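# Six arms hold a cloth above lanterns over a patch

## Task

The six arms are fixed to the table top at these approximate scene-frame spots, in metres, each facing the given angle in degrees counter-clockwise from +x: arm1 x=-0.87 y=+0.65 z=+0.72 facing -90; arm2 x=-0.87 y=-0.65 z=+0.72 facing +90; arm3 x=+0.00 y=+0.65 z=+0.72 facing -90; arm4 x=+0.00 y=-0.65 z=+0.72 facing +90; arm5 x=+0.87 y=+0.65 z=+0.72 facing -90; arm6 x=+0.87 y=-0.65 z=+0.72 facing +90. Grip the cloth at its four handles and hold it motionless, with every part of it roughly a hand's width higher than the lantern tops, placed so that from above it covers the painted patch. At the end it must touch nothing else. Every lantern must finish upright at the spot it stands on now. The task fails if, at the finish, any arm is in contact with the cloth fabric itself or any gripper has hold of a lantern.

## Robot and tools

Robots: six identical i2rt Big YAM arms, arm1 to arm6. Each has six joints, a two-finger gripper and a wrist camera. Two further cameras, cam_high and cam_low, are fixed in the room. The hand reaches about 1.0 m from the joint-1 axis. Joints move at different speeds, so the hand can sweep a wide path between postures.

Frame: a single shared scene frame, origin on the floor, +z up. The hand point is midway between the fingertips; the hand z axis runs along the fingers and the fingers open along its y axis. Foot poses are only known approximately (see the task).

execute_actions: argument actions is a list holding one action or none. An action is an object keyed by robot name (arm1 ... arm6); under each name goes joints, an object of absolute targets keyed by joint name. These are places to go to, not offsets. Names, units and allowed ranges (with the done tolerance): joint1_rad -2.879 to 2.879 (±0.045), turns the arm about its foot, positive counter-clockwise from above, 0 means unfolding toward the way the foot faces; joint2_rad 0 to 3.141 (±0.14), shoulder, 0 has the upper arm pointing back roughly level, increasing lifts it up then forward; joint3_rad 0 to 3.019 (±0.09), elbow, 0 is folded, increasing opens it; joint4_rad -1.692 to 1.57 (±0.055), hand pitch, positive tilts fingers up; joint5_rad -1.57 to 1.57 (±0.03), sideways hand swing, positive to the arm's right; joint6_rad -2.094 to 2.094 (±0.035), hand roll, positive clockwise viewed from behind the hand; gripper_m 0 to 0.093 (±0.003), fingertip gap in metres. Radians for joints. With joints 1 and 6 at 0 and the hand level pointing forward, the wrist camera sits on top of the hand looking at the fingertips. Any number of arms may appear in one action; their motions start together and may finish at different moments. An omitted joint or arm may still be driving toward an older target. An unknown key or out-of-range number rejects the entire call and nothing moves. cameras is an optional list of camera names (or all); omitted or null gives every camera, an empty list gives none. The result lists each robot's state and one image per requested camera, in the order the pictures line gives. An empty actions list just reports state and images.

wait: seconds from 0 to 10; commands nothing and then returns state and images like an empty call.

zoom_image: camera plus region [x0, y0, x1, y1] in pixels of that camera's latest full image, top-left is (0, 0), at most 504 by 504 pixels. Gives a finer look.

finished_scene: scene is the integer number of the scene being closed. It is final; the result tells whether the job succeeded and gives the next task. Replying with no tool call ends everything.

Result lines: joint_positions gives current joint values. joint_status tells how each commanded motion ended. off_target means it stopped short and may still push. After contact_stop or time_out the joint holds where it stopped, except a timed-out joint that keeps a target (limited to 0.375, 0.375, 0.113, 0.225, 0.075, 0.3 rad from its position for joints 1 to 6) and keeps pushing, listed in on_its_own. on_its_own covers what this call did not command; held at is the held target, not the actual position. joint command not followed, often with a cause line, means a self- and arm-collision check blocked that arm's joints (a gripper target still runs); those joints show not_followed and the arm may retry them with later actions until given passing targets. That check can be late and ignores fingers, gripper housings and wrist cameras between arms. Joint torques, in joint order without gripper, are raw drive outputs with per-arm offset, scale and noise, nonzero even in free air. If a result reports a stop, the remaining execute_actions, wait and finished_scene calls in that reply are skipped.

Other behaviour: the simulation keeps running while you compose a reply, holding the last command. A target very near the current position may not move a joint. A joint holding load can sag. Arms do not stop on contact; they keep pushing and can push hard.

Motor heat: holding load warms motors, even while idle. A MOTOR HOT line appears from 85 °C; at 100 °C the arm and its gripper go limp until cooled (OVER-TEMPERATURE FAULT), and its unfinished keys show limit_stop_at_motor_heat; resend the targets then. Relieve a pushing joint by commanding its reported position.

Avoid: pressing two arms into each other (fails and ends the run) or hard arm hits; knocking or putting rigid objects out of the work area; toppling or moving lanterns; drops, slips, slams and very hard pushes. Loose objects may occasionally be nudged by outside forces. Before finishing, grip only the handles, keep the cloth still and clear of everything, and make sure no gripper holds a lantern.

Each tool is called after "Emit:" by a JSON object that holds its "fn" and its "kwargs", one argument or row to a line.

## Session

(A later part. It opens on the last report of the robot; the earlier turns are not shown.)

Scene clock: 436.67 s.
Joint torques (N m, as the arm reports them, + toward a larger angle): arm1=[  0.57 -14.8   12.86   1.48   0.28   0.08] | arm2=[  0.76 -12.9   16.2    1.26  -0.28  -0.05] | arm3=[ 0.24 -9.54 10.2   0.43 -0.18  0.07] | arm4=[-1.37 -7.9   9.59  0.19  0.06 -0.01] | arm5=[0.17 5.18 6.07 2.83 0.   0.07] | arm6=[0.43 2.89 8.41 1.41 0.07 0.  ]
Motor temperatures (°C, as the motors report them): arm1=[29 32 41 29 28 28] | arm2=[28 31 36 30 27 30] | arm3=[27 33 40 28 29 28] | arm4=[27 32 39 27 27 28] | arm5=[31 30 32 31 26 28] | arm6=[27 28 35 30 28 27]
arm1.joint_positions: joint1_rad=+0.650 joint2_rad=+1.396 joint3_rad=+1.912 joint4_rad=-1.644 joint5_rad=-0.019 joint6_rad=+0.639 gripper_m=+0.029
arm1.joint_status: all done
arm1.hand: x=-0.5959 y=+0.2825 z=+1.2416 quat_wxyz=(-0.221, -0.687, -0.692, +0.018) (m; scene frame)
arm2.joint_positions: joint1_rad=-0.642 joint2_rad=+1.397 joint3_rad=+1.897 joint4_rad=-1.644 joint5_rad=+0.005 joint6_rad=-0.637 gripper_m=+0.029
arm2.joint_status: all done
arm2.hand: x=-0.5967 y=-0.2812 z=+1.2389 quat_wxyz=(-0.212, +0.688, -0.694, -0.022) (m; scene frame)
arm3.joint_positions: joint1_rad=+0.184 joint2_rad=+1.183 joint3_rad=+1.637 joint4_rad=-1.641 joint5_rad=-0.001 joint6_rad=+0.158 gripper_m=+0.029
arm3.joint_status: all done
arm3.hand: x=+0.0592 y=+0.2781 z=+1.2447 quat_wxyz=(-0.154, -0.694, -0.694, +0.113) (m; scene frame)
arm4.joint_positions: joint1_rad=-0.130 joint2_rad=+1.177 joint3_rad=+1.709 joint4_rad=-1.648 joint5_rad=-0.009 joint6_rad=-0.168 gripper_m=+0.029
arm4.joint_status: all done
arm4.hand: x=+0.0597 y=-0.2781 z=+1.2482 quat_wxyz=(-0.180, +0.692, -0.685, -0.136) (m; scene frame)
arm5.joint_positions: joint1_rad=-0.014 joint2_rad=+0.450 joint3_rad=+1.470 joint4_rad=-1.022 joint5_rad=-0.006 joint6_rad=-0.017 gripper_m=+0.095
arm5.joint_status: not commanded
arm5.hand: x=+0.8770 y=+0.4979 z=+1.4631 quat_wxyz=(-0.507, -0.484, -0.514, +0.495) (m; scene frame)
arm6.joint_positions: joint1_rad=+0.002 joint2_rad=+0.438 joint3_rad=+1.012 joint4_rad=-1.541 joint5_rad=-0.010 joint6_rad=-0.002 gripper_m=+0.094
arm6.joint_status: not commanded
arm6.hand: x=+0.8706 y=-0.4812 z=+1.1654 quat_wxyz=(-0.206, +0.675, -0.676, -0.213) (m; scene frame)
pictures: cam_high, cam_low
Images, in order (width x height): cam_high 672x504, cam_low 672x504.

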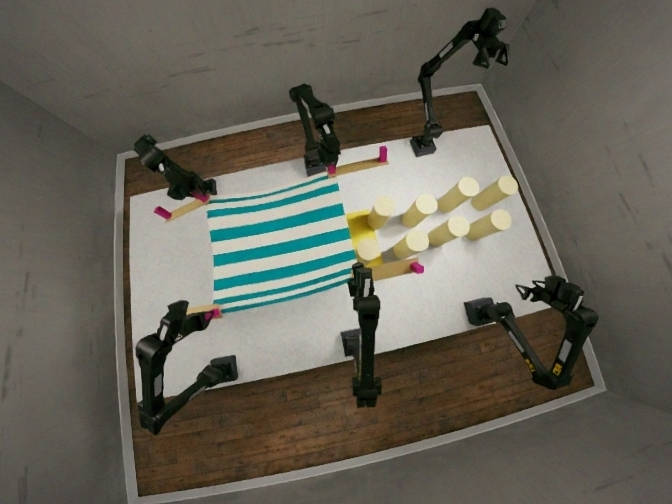

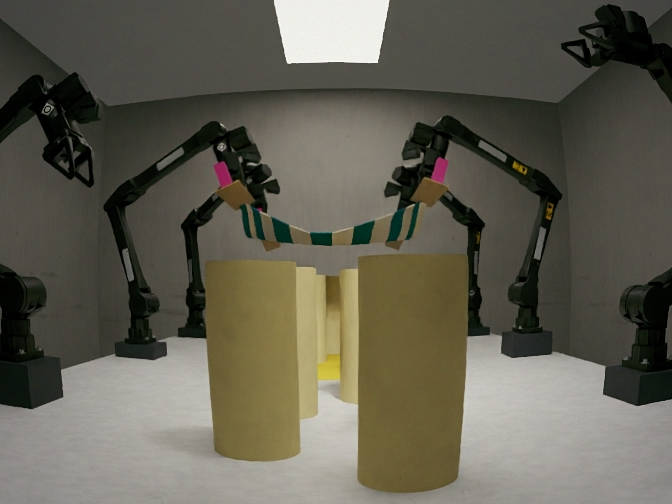

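Emit:
{"fn": "execute_actions", "kwargs": {
  "actions": [
    {"arm1":{"joints":{"joint1_rad":0.857,"joint2_rad":1.648,"joint3_rad":2.245,"joint4_rad":-1.675,"joint6_rad":0.86}},"arm2":{"joints":{"joint1_rad":-0.848,"joint2_rad":1.646,"joint3_rad":2.25,"joint4_rad":-1.675,"joint6_rad":-0.86}},"arm3":{"joints":{"joint1_rad":0.553,"joint2_rad":1.29,"joint3_rad":1.728,"joint4_rad":-1.62,"joint6_rad":0.535}},"arm4":{"joints":{"joint1_rad":-0.498,"joint2_rad":1.29,"joint3_rad":1.8,"joint4_rad":-1.645,"joint6_rad":-0.55}}}
  ],
  "cameras": ["cam_low","cam_high"]
}}

Scene clock: 450.83 s.
Joint torques (N m, as the arm reports them, + toward a larger angle): arm1=[  0.63 -19.41  12.97   0.74   0.19   0.11] | arm2=[  0.49 -18.64  16.22   0.51  -0.12  -0.06] | arm3=[ -0.19 -11.9   14.12   1.52  -0.25   0.01] | arm4=[-0.42 -9.04 14.56  0.74  0.09  0.  ] | arm5=[0.21 5.31 6.07 2.83 0.   0.07] | arm6=[0.48 2.75 8.38 1.39 0.07 0.  ]
Motor temperatures (°C, as the motors report them): arm1=[29 32 42 29 28 28] | arm2=[28 31 37 30 27 30] | arm3=[27 33 41 28 29 28] | arm4=[27 32 40 27 27 28] | arm5=[31 30 32 31 26 28] | arm6=[27 28 35 30 28 27]
arm1.joint_positions: joint1_rad=+0.863 joint2_rad=+1.679 joint3_rad=+2.190 joint4_rad=-1.667 joint5_rad=-0.016 joint6_rad=+0.853 gripper_m=+0.029
arm1.joint_status: all done
arm1.hand: x=-0.4476 y=+0.2822 z=+1.2228 quat_wxyz=(-0.207, -0.689, -0.693, -0.027) (m; scene frame)
arm2.joint_positions: joint1_rad=-0.853 joint2_rad=+1.679 joint3_rad=+2.182 joint4_rad=-1.662 joint5_rad=+0.000 joint6_rad=-0.851 gripper_m=+0.029
arm2.joint_status: all done
arm2.hand: x=-0.4486 y=-0.2796 z=+1.2242 quat_wxyz=(-0.206, +0.690, -0.693, +0.020) (m; scene frame)
arm3.joint_positions: joint1_rad=+0.549 joint2_rad=+1.306 joint3_rad=+1.687 joint4_rad=-1.636 joint5_rad=+0.002 joint6_rad=+0.524 gripper_m=+0.029
arm3.joint_status: all done
arm3.hand: x=+0.2088 y=+0.2864 z=+1.2198 quat_wxyz=(-0.151, -0.699, -0.697, +0.043) (m; scene frame)
arm4.joint_positions: joint1_rad=-0.498 joint2_rad=+1.301 joint3_rad=+1.751 joint4_rad=-1.648 joint5_rad=-0.010 joint6_rad=-0.535 gripper_m=+0.029
arm4.joint_status: all done
arm4.hand: x=+0.2111 y=-0.2866 z=+1.2193 quat_wxyz=(-0.177, +0.698, -0.692, -0.052) (m; scene frame)
arm5.joint_positions: joint1_rad=-0.014 joint2_rad=+0.450 joint3_rad=+1.470 joint4_rad=-1.022 joint5_rad=-0.006 joint6_rad=-0.017 gripper_m=+0.095
arm5.joint_status: not commanded
arm5.hand: x=+0.8770 y=+0.4979 z=+1.4631 quat_wxyz=(-0.507, -0.484, -0.514, +0.495) (m; scene frame)
arm6.joint_positions: joint1_rad=+0.002 joint2_rad=+0.438 joint3_rad=+1.012 joint4_rad=-1.541 joint5_rad=-0.010 joint6_rad=-0.002 gripper_m=+0.094
arm6.joint_status: not commanded
arm6.hand: x=+0.8706 y=-0.4812 z=+1.1654 quat_wxyz=(-0.206, +0.675, -0.676, -0.213) (m; scene frame)
pictures: cam_high, cam_low
Images, in order (width x height): cam_high 672x504, cam_low 672x504.

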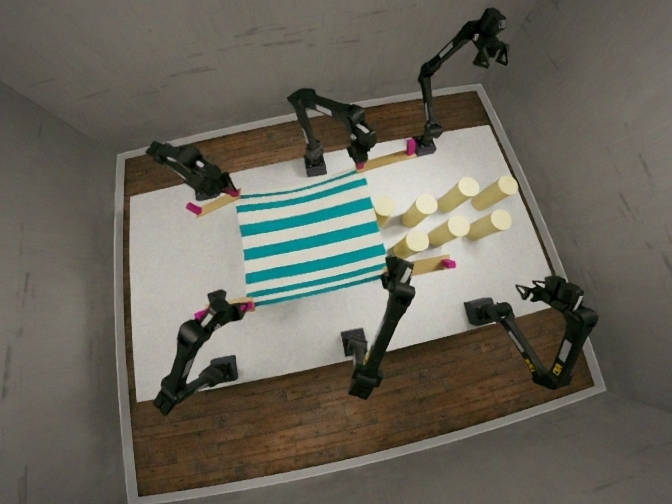

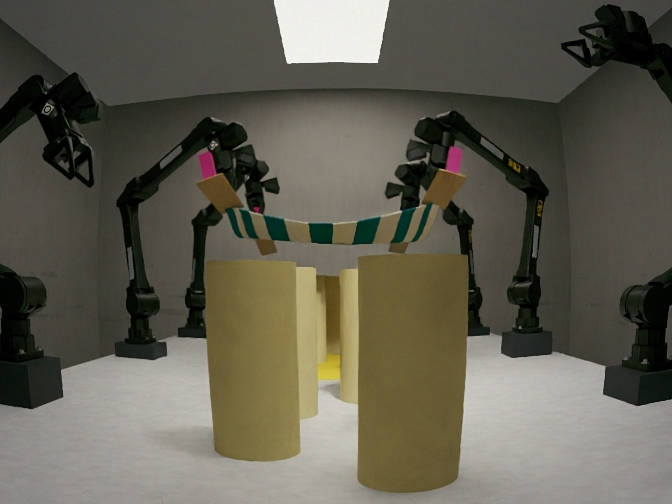

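Emit:
{"fn": "execute_actions", "kwargs": {
  "actions": [
    {"arm1":{"joints":{"joint1_rad":0.975,"joint2_rad":1.92,"joint3_rad":2.512,"joint4_rad":-1.64,"joint6_rad":0.975}},"arm2":{"joints":{"joint1_rad":-1.0,"joint2_rad":1.887,"joint3_rad":2.465,"joint4_rad":-1.65,"joint6_rad":-1.01}},"arm3":{"joints":{"joint1_rad":0.778,"joint2_rad":1.53,"joint3_rad":1.872,"joint4_rad":-1.6,"joint6_rad":0.76}},"arm4":{"joints":{"joint1_rad":-0.753,"joint2_rad":1.485,"joint3_rad":1.897,"joint4_rad":-1.63,"joint6_rad":-0.805}}}
  ],
  "cameras": ["cam_low","cam_high","arm6_cam_wrist","arm5_cam_wrist"]
}}

Emit:
{"fn": "zoom_image", "kwargs": {
  "camera": "cam_low",
  "region": [180, 130, 480, 400]
}}

Scene clock: 492.57 s.
Joint torques (N m, as the arm reports them, + toward a larger angle): arm1=[  1.25 -24.78  12.69   0.85   0.15   0.09] | arm2=[  0.1  -23.32  15.22   0.55  -0.02  -0.06] | arm3=[ -0.14 -16.39  13.46   1.49  -0.4    0.04] | arm4=[ -0.05 -12.51  13.67   1.13   0.19   0.03] | arm5=[ 0.19  5.33  6.08  2.82 -0.01  0.07] | arm6=[0.41 2.57 8.42 1.43 0.07 0.  ]
Motor temperatures (°C, as the motors report them): arm1=[29 33 43 29 28 28] | arm2=[28 32 38 30 27 30] | arm3=[27 33 45 28 29 28] | arm4=[27 32 45 27 27 28] | arm5=[31 30 32 31 26 28] | arm6=[27 28 35 30 28 27]
arm1.joint_positions: joint1_rad=+0.971 joint2_rad=+1.955 joint3_rad=+2.460 joint4_rad=-1.633 joint5_rad=-0.015 joint6_rad=+0.968 gripper_m=+0.029
arm1.joint_status: all done
arm1.hand: x=-0.3247 y=+0.2717 z=+1.1814 quat_wxyz=(-0.217, -0.689, -0.689, -0.051) (m; scene frame)
arm2.joint_positions: joint1_rad=-1.000 joint2_rad=+1.923 joint3_rad=+2.409 joint4_rad=-1.639 joint5_rad=-0.003 joint6_rad=-1.001 gripper_m=+0.029
arm2.joint_status: all done
arm2.hand: x=-0.3227 y=-0.2975 z=+1.1837 quat_wxyz=(-0.205, +0.691, -0.692, +0.049) (m; scene frame)
arm3.joint_positions: joint1_rad=+0.772 joint2_rad=+1.548 joint3_rad=+1.838 joint4_rad=-1.618 joint5_rad=+0.007 joint6_rad=+0.749 gripper_m=+0.029
arm3.joint_status: all done
arm3.hand: x=+0.3424 y=+0.2767 z=+1.1791 quat_wxyz=(-0.121, -0.704, -0.700, +0.009) (m; scene frame)
arm4.joint_positions: joint1_rad=-0.752 joint2_rad=+1.496 joint3_rad=+1.859 joint4_rad=-1.648 joint5_rad=-0.014 joint6_rad=-0.792 gripper_m=+0.029
arm4.joint_status: all done
arm4.hand: x=+0.3431 y=-0.3025 z=+1.1813 quat_wxyz=(-0.142, +0.704, -0.696, -0.008) (m; scene frame)
arm5.joint_positions: joint1_rad=-0.014 joint2_rad=+0.450 joint3_rad=+1.470 joint4_rad=-1.022 joint5_rad=-0.006 joint6_rad=-0.017 gripper_m=+0.095
arm5.joint_status: not commanded
arm5.hand: x=+0.8770 y=+0.4979 z=+1.4631 quat_wxyz=(-0.507, -0.484, -0.514, +0.495) (m; scene frame)
arm6.joint_positions: joint1_rad=+0.002 joint2_rad=+0.438 joint3_rad=+1.012 joint4_rad=-1.541 joint5_rad=-0.010 joint6_rad=-0.002 gripper_m=+0.094
arm6.joint_status: not commanded
arm6.hand: x=+0.8706 y=-0.4812 z=+1.1654 quat_wxyz=(-0.206, +0.675, -0.676, -0.213) (m; scene frame)
pictures: arm5_cam_wrist, arm6_cam_wrist, cam_high, cam_low
Images, in order (width x height): arm5_cam_wrist 616x616, arm6_cam_wrist 616x616, cam_high 672x504, cam_low 672x504.

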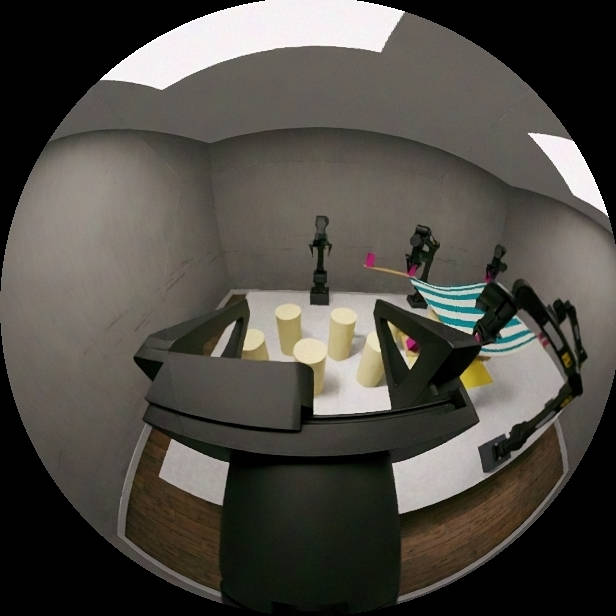

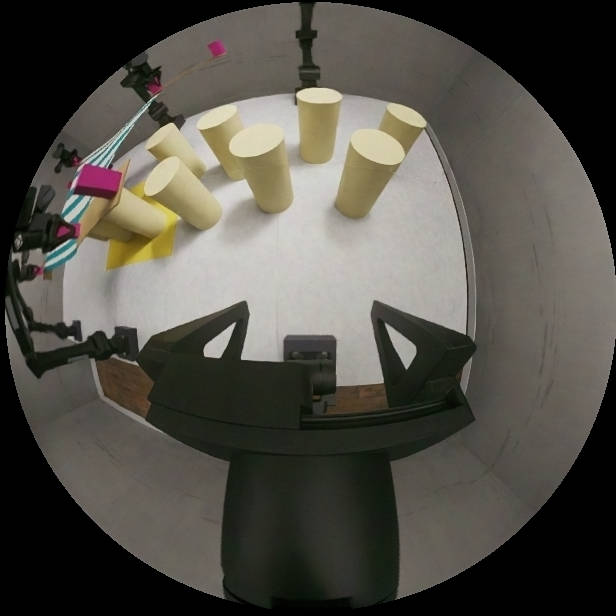

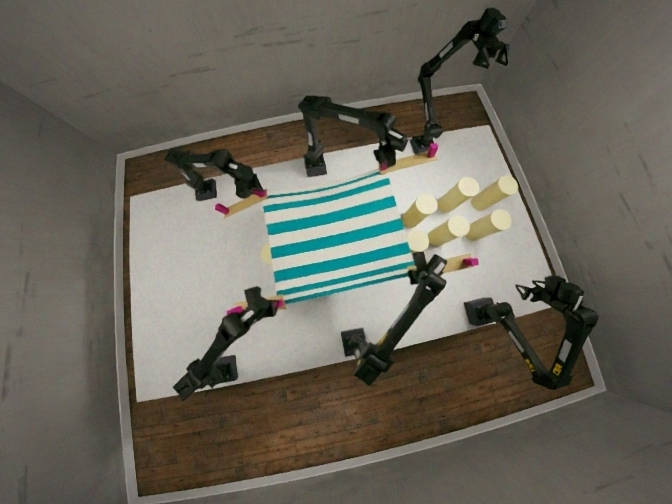

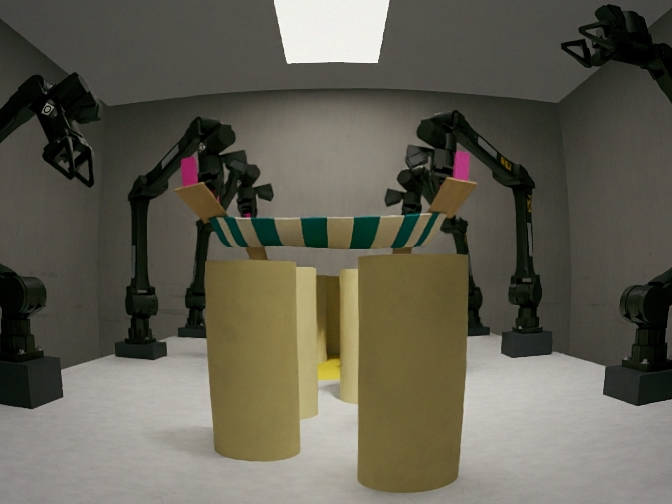

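Region (180, 130, 480, 400) of cam_low's 672x504 image, scaled by 1.680, with more detail than that image has; it fills the top 454 rows of this view, and the rest is white.

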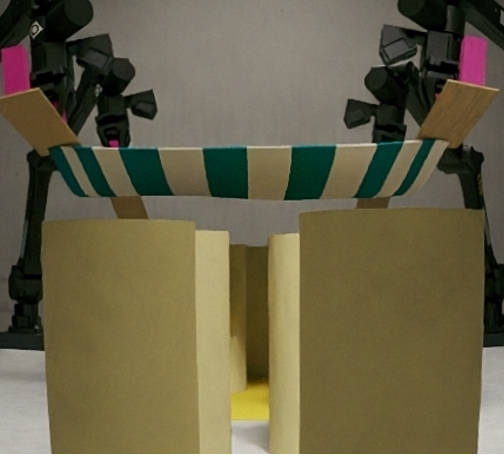

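Emit:
{"fn": "execute_actions", "kwargs": {
  "actions": [
    {"arm1":{"joints":{"joint3_rad":2.435,"joint4_rad":-1.677}},"arm2":{"joints":{"joint3_rad":2.37,"joint4_rad":-1.685}},"arm3":{"joints":{"joint1_rad":0.792,"joint2_rad":1.555,"joint3_rad":1.82}},"arm4":{"joints":{"joint1_rad":-0.77,"joint2_rad":1.508,"joint3_rad":1.84}}}
  ],
  "cameras": ["cam_low","cam_high","arm1_cam_wrist","arm4_cam_wrist"]
}}

Emit:
{"fn": "zoom_image", "kwargs": {
  "camera": "cam_low",
  "region": [180, 130, 480, 400]
}}

Scene clock: 520.27 s.
Joint torques (N m, as the arm reports them, + toward a larger angle): arm1=[  1.26 -24.12   9.68   0.27   0.17   0.08] | arm2=[  0.13 -22.96  10.75  -0.03  -0.02  -0.05] | arm3=[  0.77 -14.1   10.7    1.36  -0.48   0.04] | arm4=[ -2.16 -12.62   9.95   1.07   0.24   0.04] | arm5=[0.19 5.33 6.08 2.79 0.   0.07] | arm6=[0.45 2.66 8.38 1.37 0.07 0.  ]
Motor temperatures (°C, as the motors report them): arm1=[29 34 44 29 28 28] | arm2=[28 33 38 30 27 30] | arm3=[27 34 45 28 30 28] | arm4=[27 32 45 27 27 28] | arm5=[31 30 32 31 26 28] | arm6=[27 28 35 30 28 27]
arm1.joint_positions: joint1_rad=+0.971 joint2_rad=+1.953 joint3_rad=+2.423 joint4_rad=-1.659 joint5_rad=-0.015 joint6_rad=+0.968 gripper_m=+0.029
arm1.joint_status: all done
arm1.hand: x=-0.3312 y=+0.2763 z=+1.1637 quat_wxyz=(-0.188, -0.694, -0.694, -0.046) (m; scene frame)
arm2.joint_positions: joint1_rad=-0.999 joint2_rad=+1.920 joint3_rad=+2.368 joint4_rad=-1.659 joint5_rad=-0.003 joint6_rad=-1.002 gripper_m=+0.029
arm2.joint_status: all done
arm2.hand: x=-0.3292 y=-0.3013 z=+1.1660 quat_wxyz=(-0.178, +0.695, -0.695, +0.043) (m; scene frame)
arm3.joint_positions: joint1_rad=+0.772 joint2_rad=+1.548 joint3_rad=+1.816 joint4_rad=-1.618 joint5_rad=+0.009 joint6_rad=+0.750 gripper_m=+0.029
arm3.joint_status: all done
arm3.hand: x=+0.3402 y=+0.2785 z=+1.1695 quat_wxyz=(-0.110, -0.705, -0.701, +0.010) (m; scene frame)
arm4.joint_positions: joint1_rad=-0.752 joint2_rad=+1.507 joint3_rad=+1.841 joint4_rad=-1.648 joint5_rad=-0.015 joint6_rad=-0.792 gripper_m=+0.029
arm4.joint_status: all done
arm4.hand: x=+0.3437 y=-0.3016 z=+1.1687 quat_wxyz=(-0.128, +0.706, -0.697, -0.008) (m; scene frame)
arm5.joint_positions: joint1_rad=-0.014 joint2_rad=+0.450 joint3_rad=+1.470 joint4_rad=-1.022 joint5_rad=-0.006 joint6_rad=-0.017 gripper_m=+0.095
arm5.joint_status: not commanded
arm5.hand: x=+0.8770 y=+0.4979 z=+1.4631 quat_wxyz=(-0.507, -0.484, -0.514, +0.495) (m; scene frame)
arm6.joint_positions: joint1_rad=+0.002 joint2_rad=+0.438 joint3_rad=+1.012 joint4_rad=-1.541 joint5_rad=-0.010 joint6_rad=-0.002 gripper_m=+0.094
arm6.joint_status: not commanded
arm6.hand: x=+0.8706 y=-0.4812 z=+1.1654 quat_wxyz=(-0.206, +0.675, -0.676, -0.213) (m; scene frame)
pictures: arm1_cam_wrist, arm4_cam_wrist, cam_high, cam_low
Images, in order (width x height): arm1_cam_wrist 616x616, arm4_cam_wrist 616x616, cam_high 672x504, cam_low 672x504.

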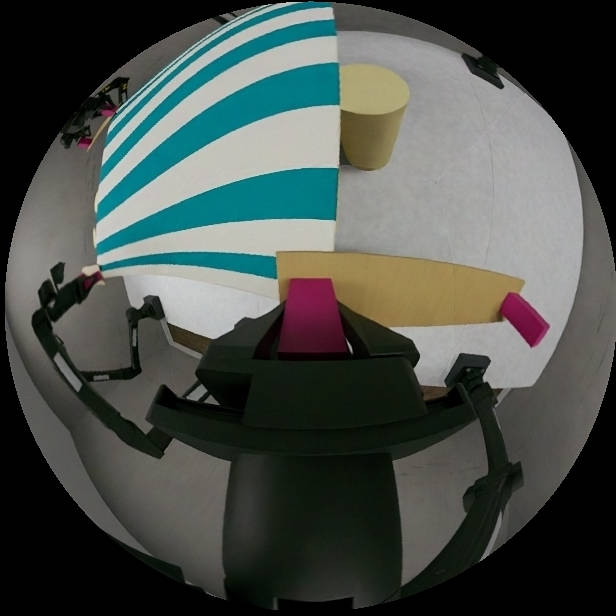

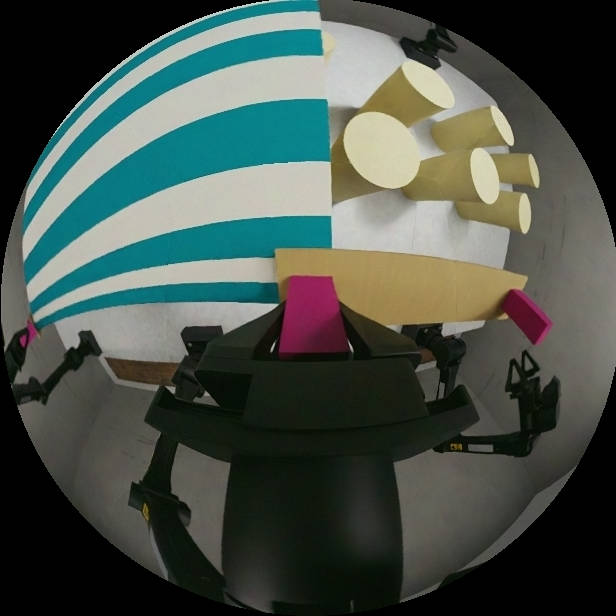

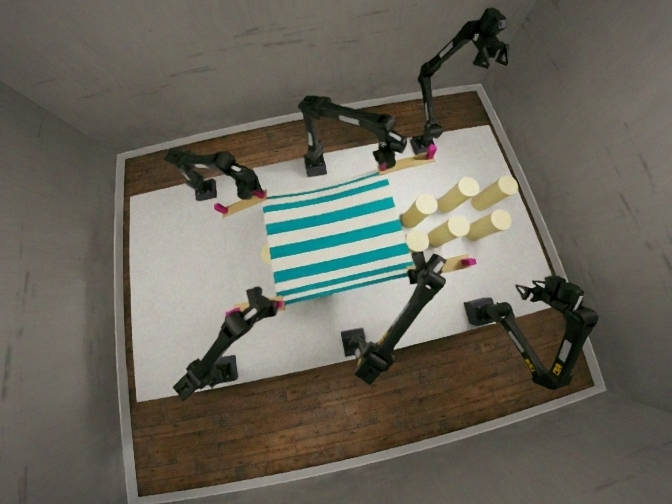

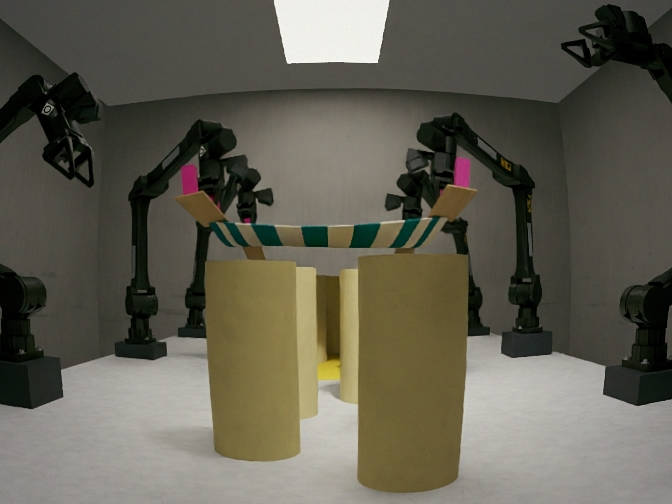

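Region (180, 130, 480, 400) of cam_low's 672x504 image, scaled by 1.680, with more detail than that image has; it fills the top 454 rows of this view, and the rest is white.

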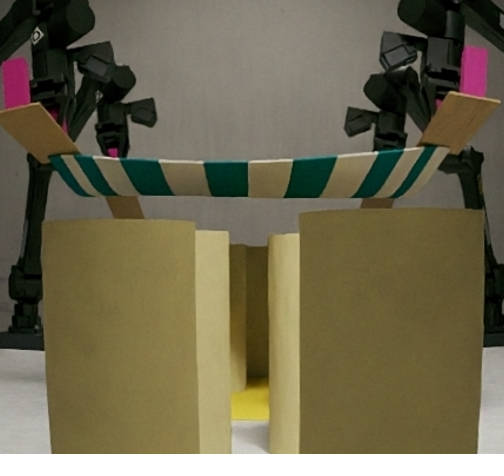

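Emit:
{"fn": "finished_scene", "kwargs": {
  "scene": 1
}}

The scene is finished: the task was done.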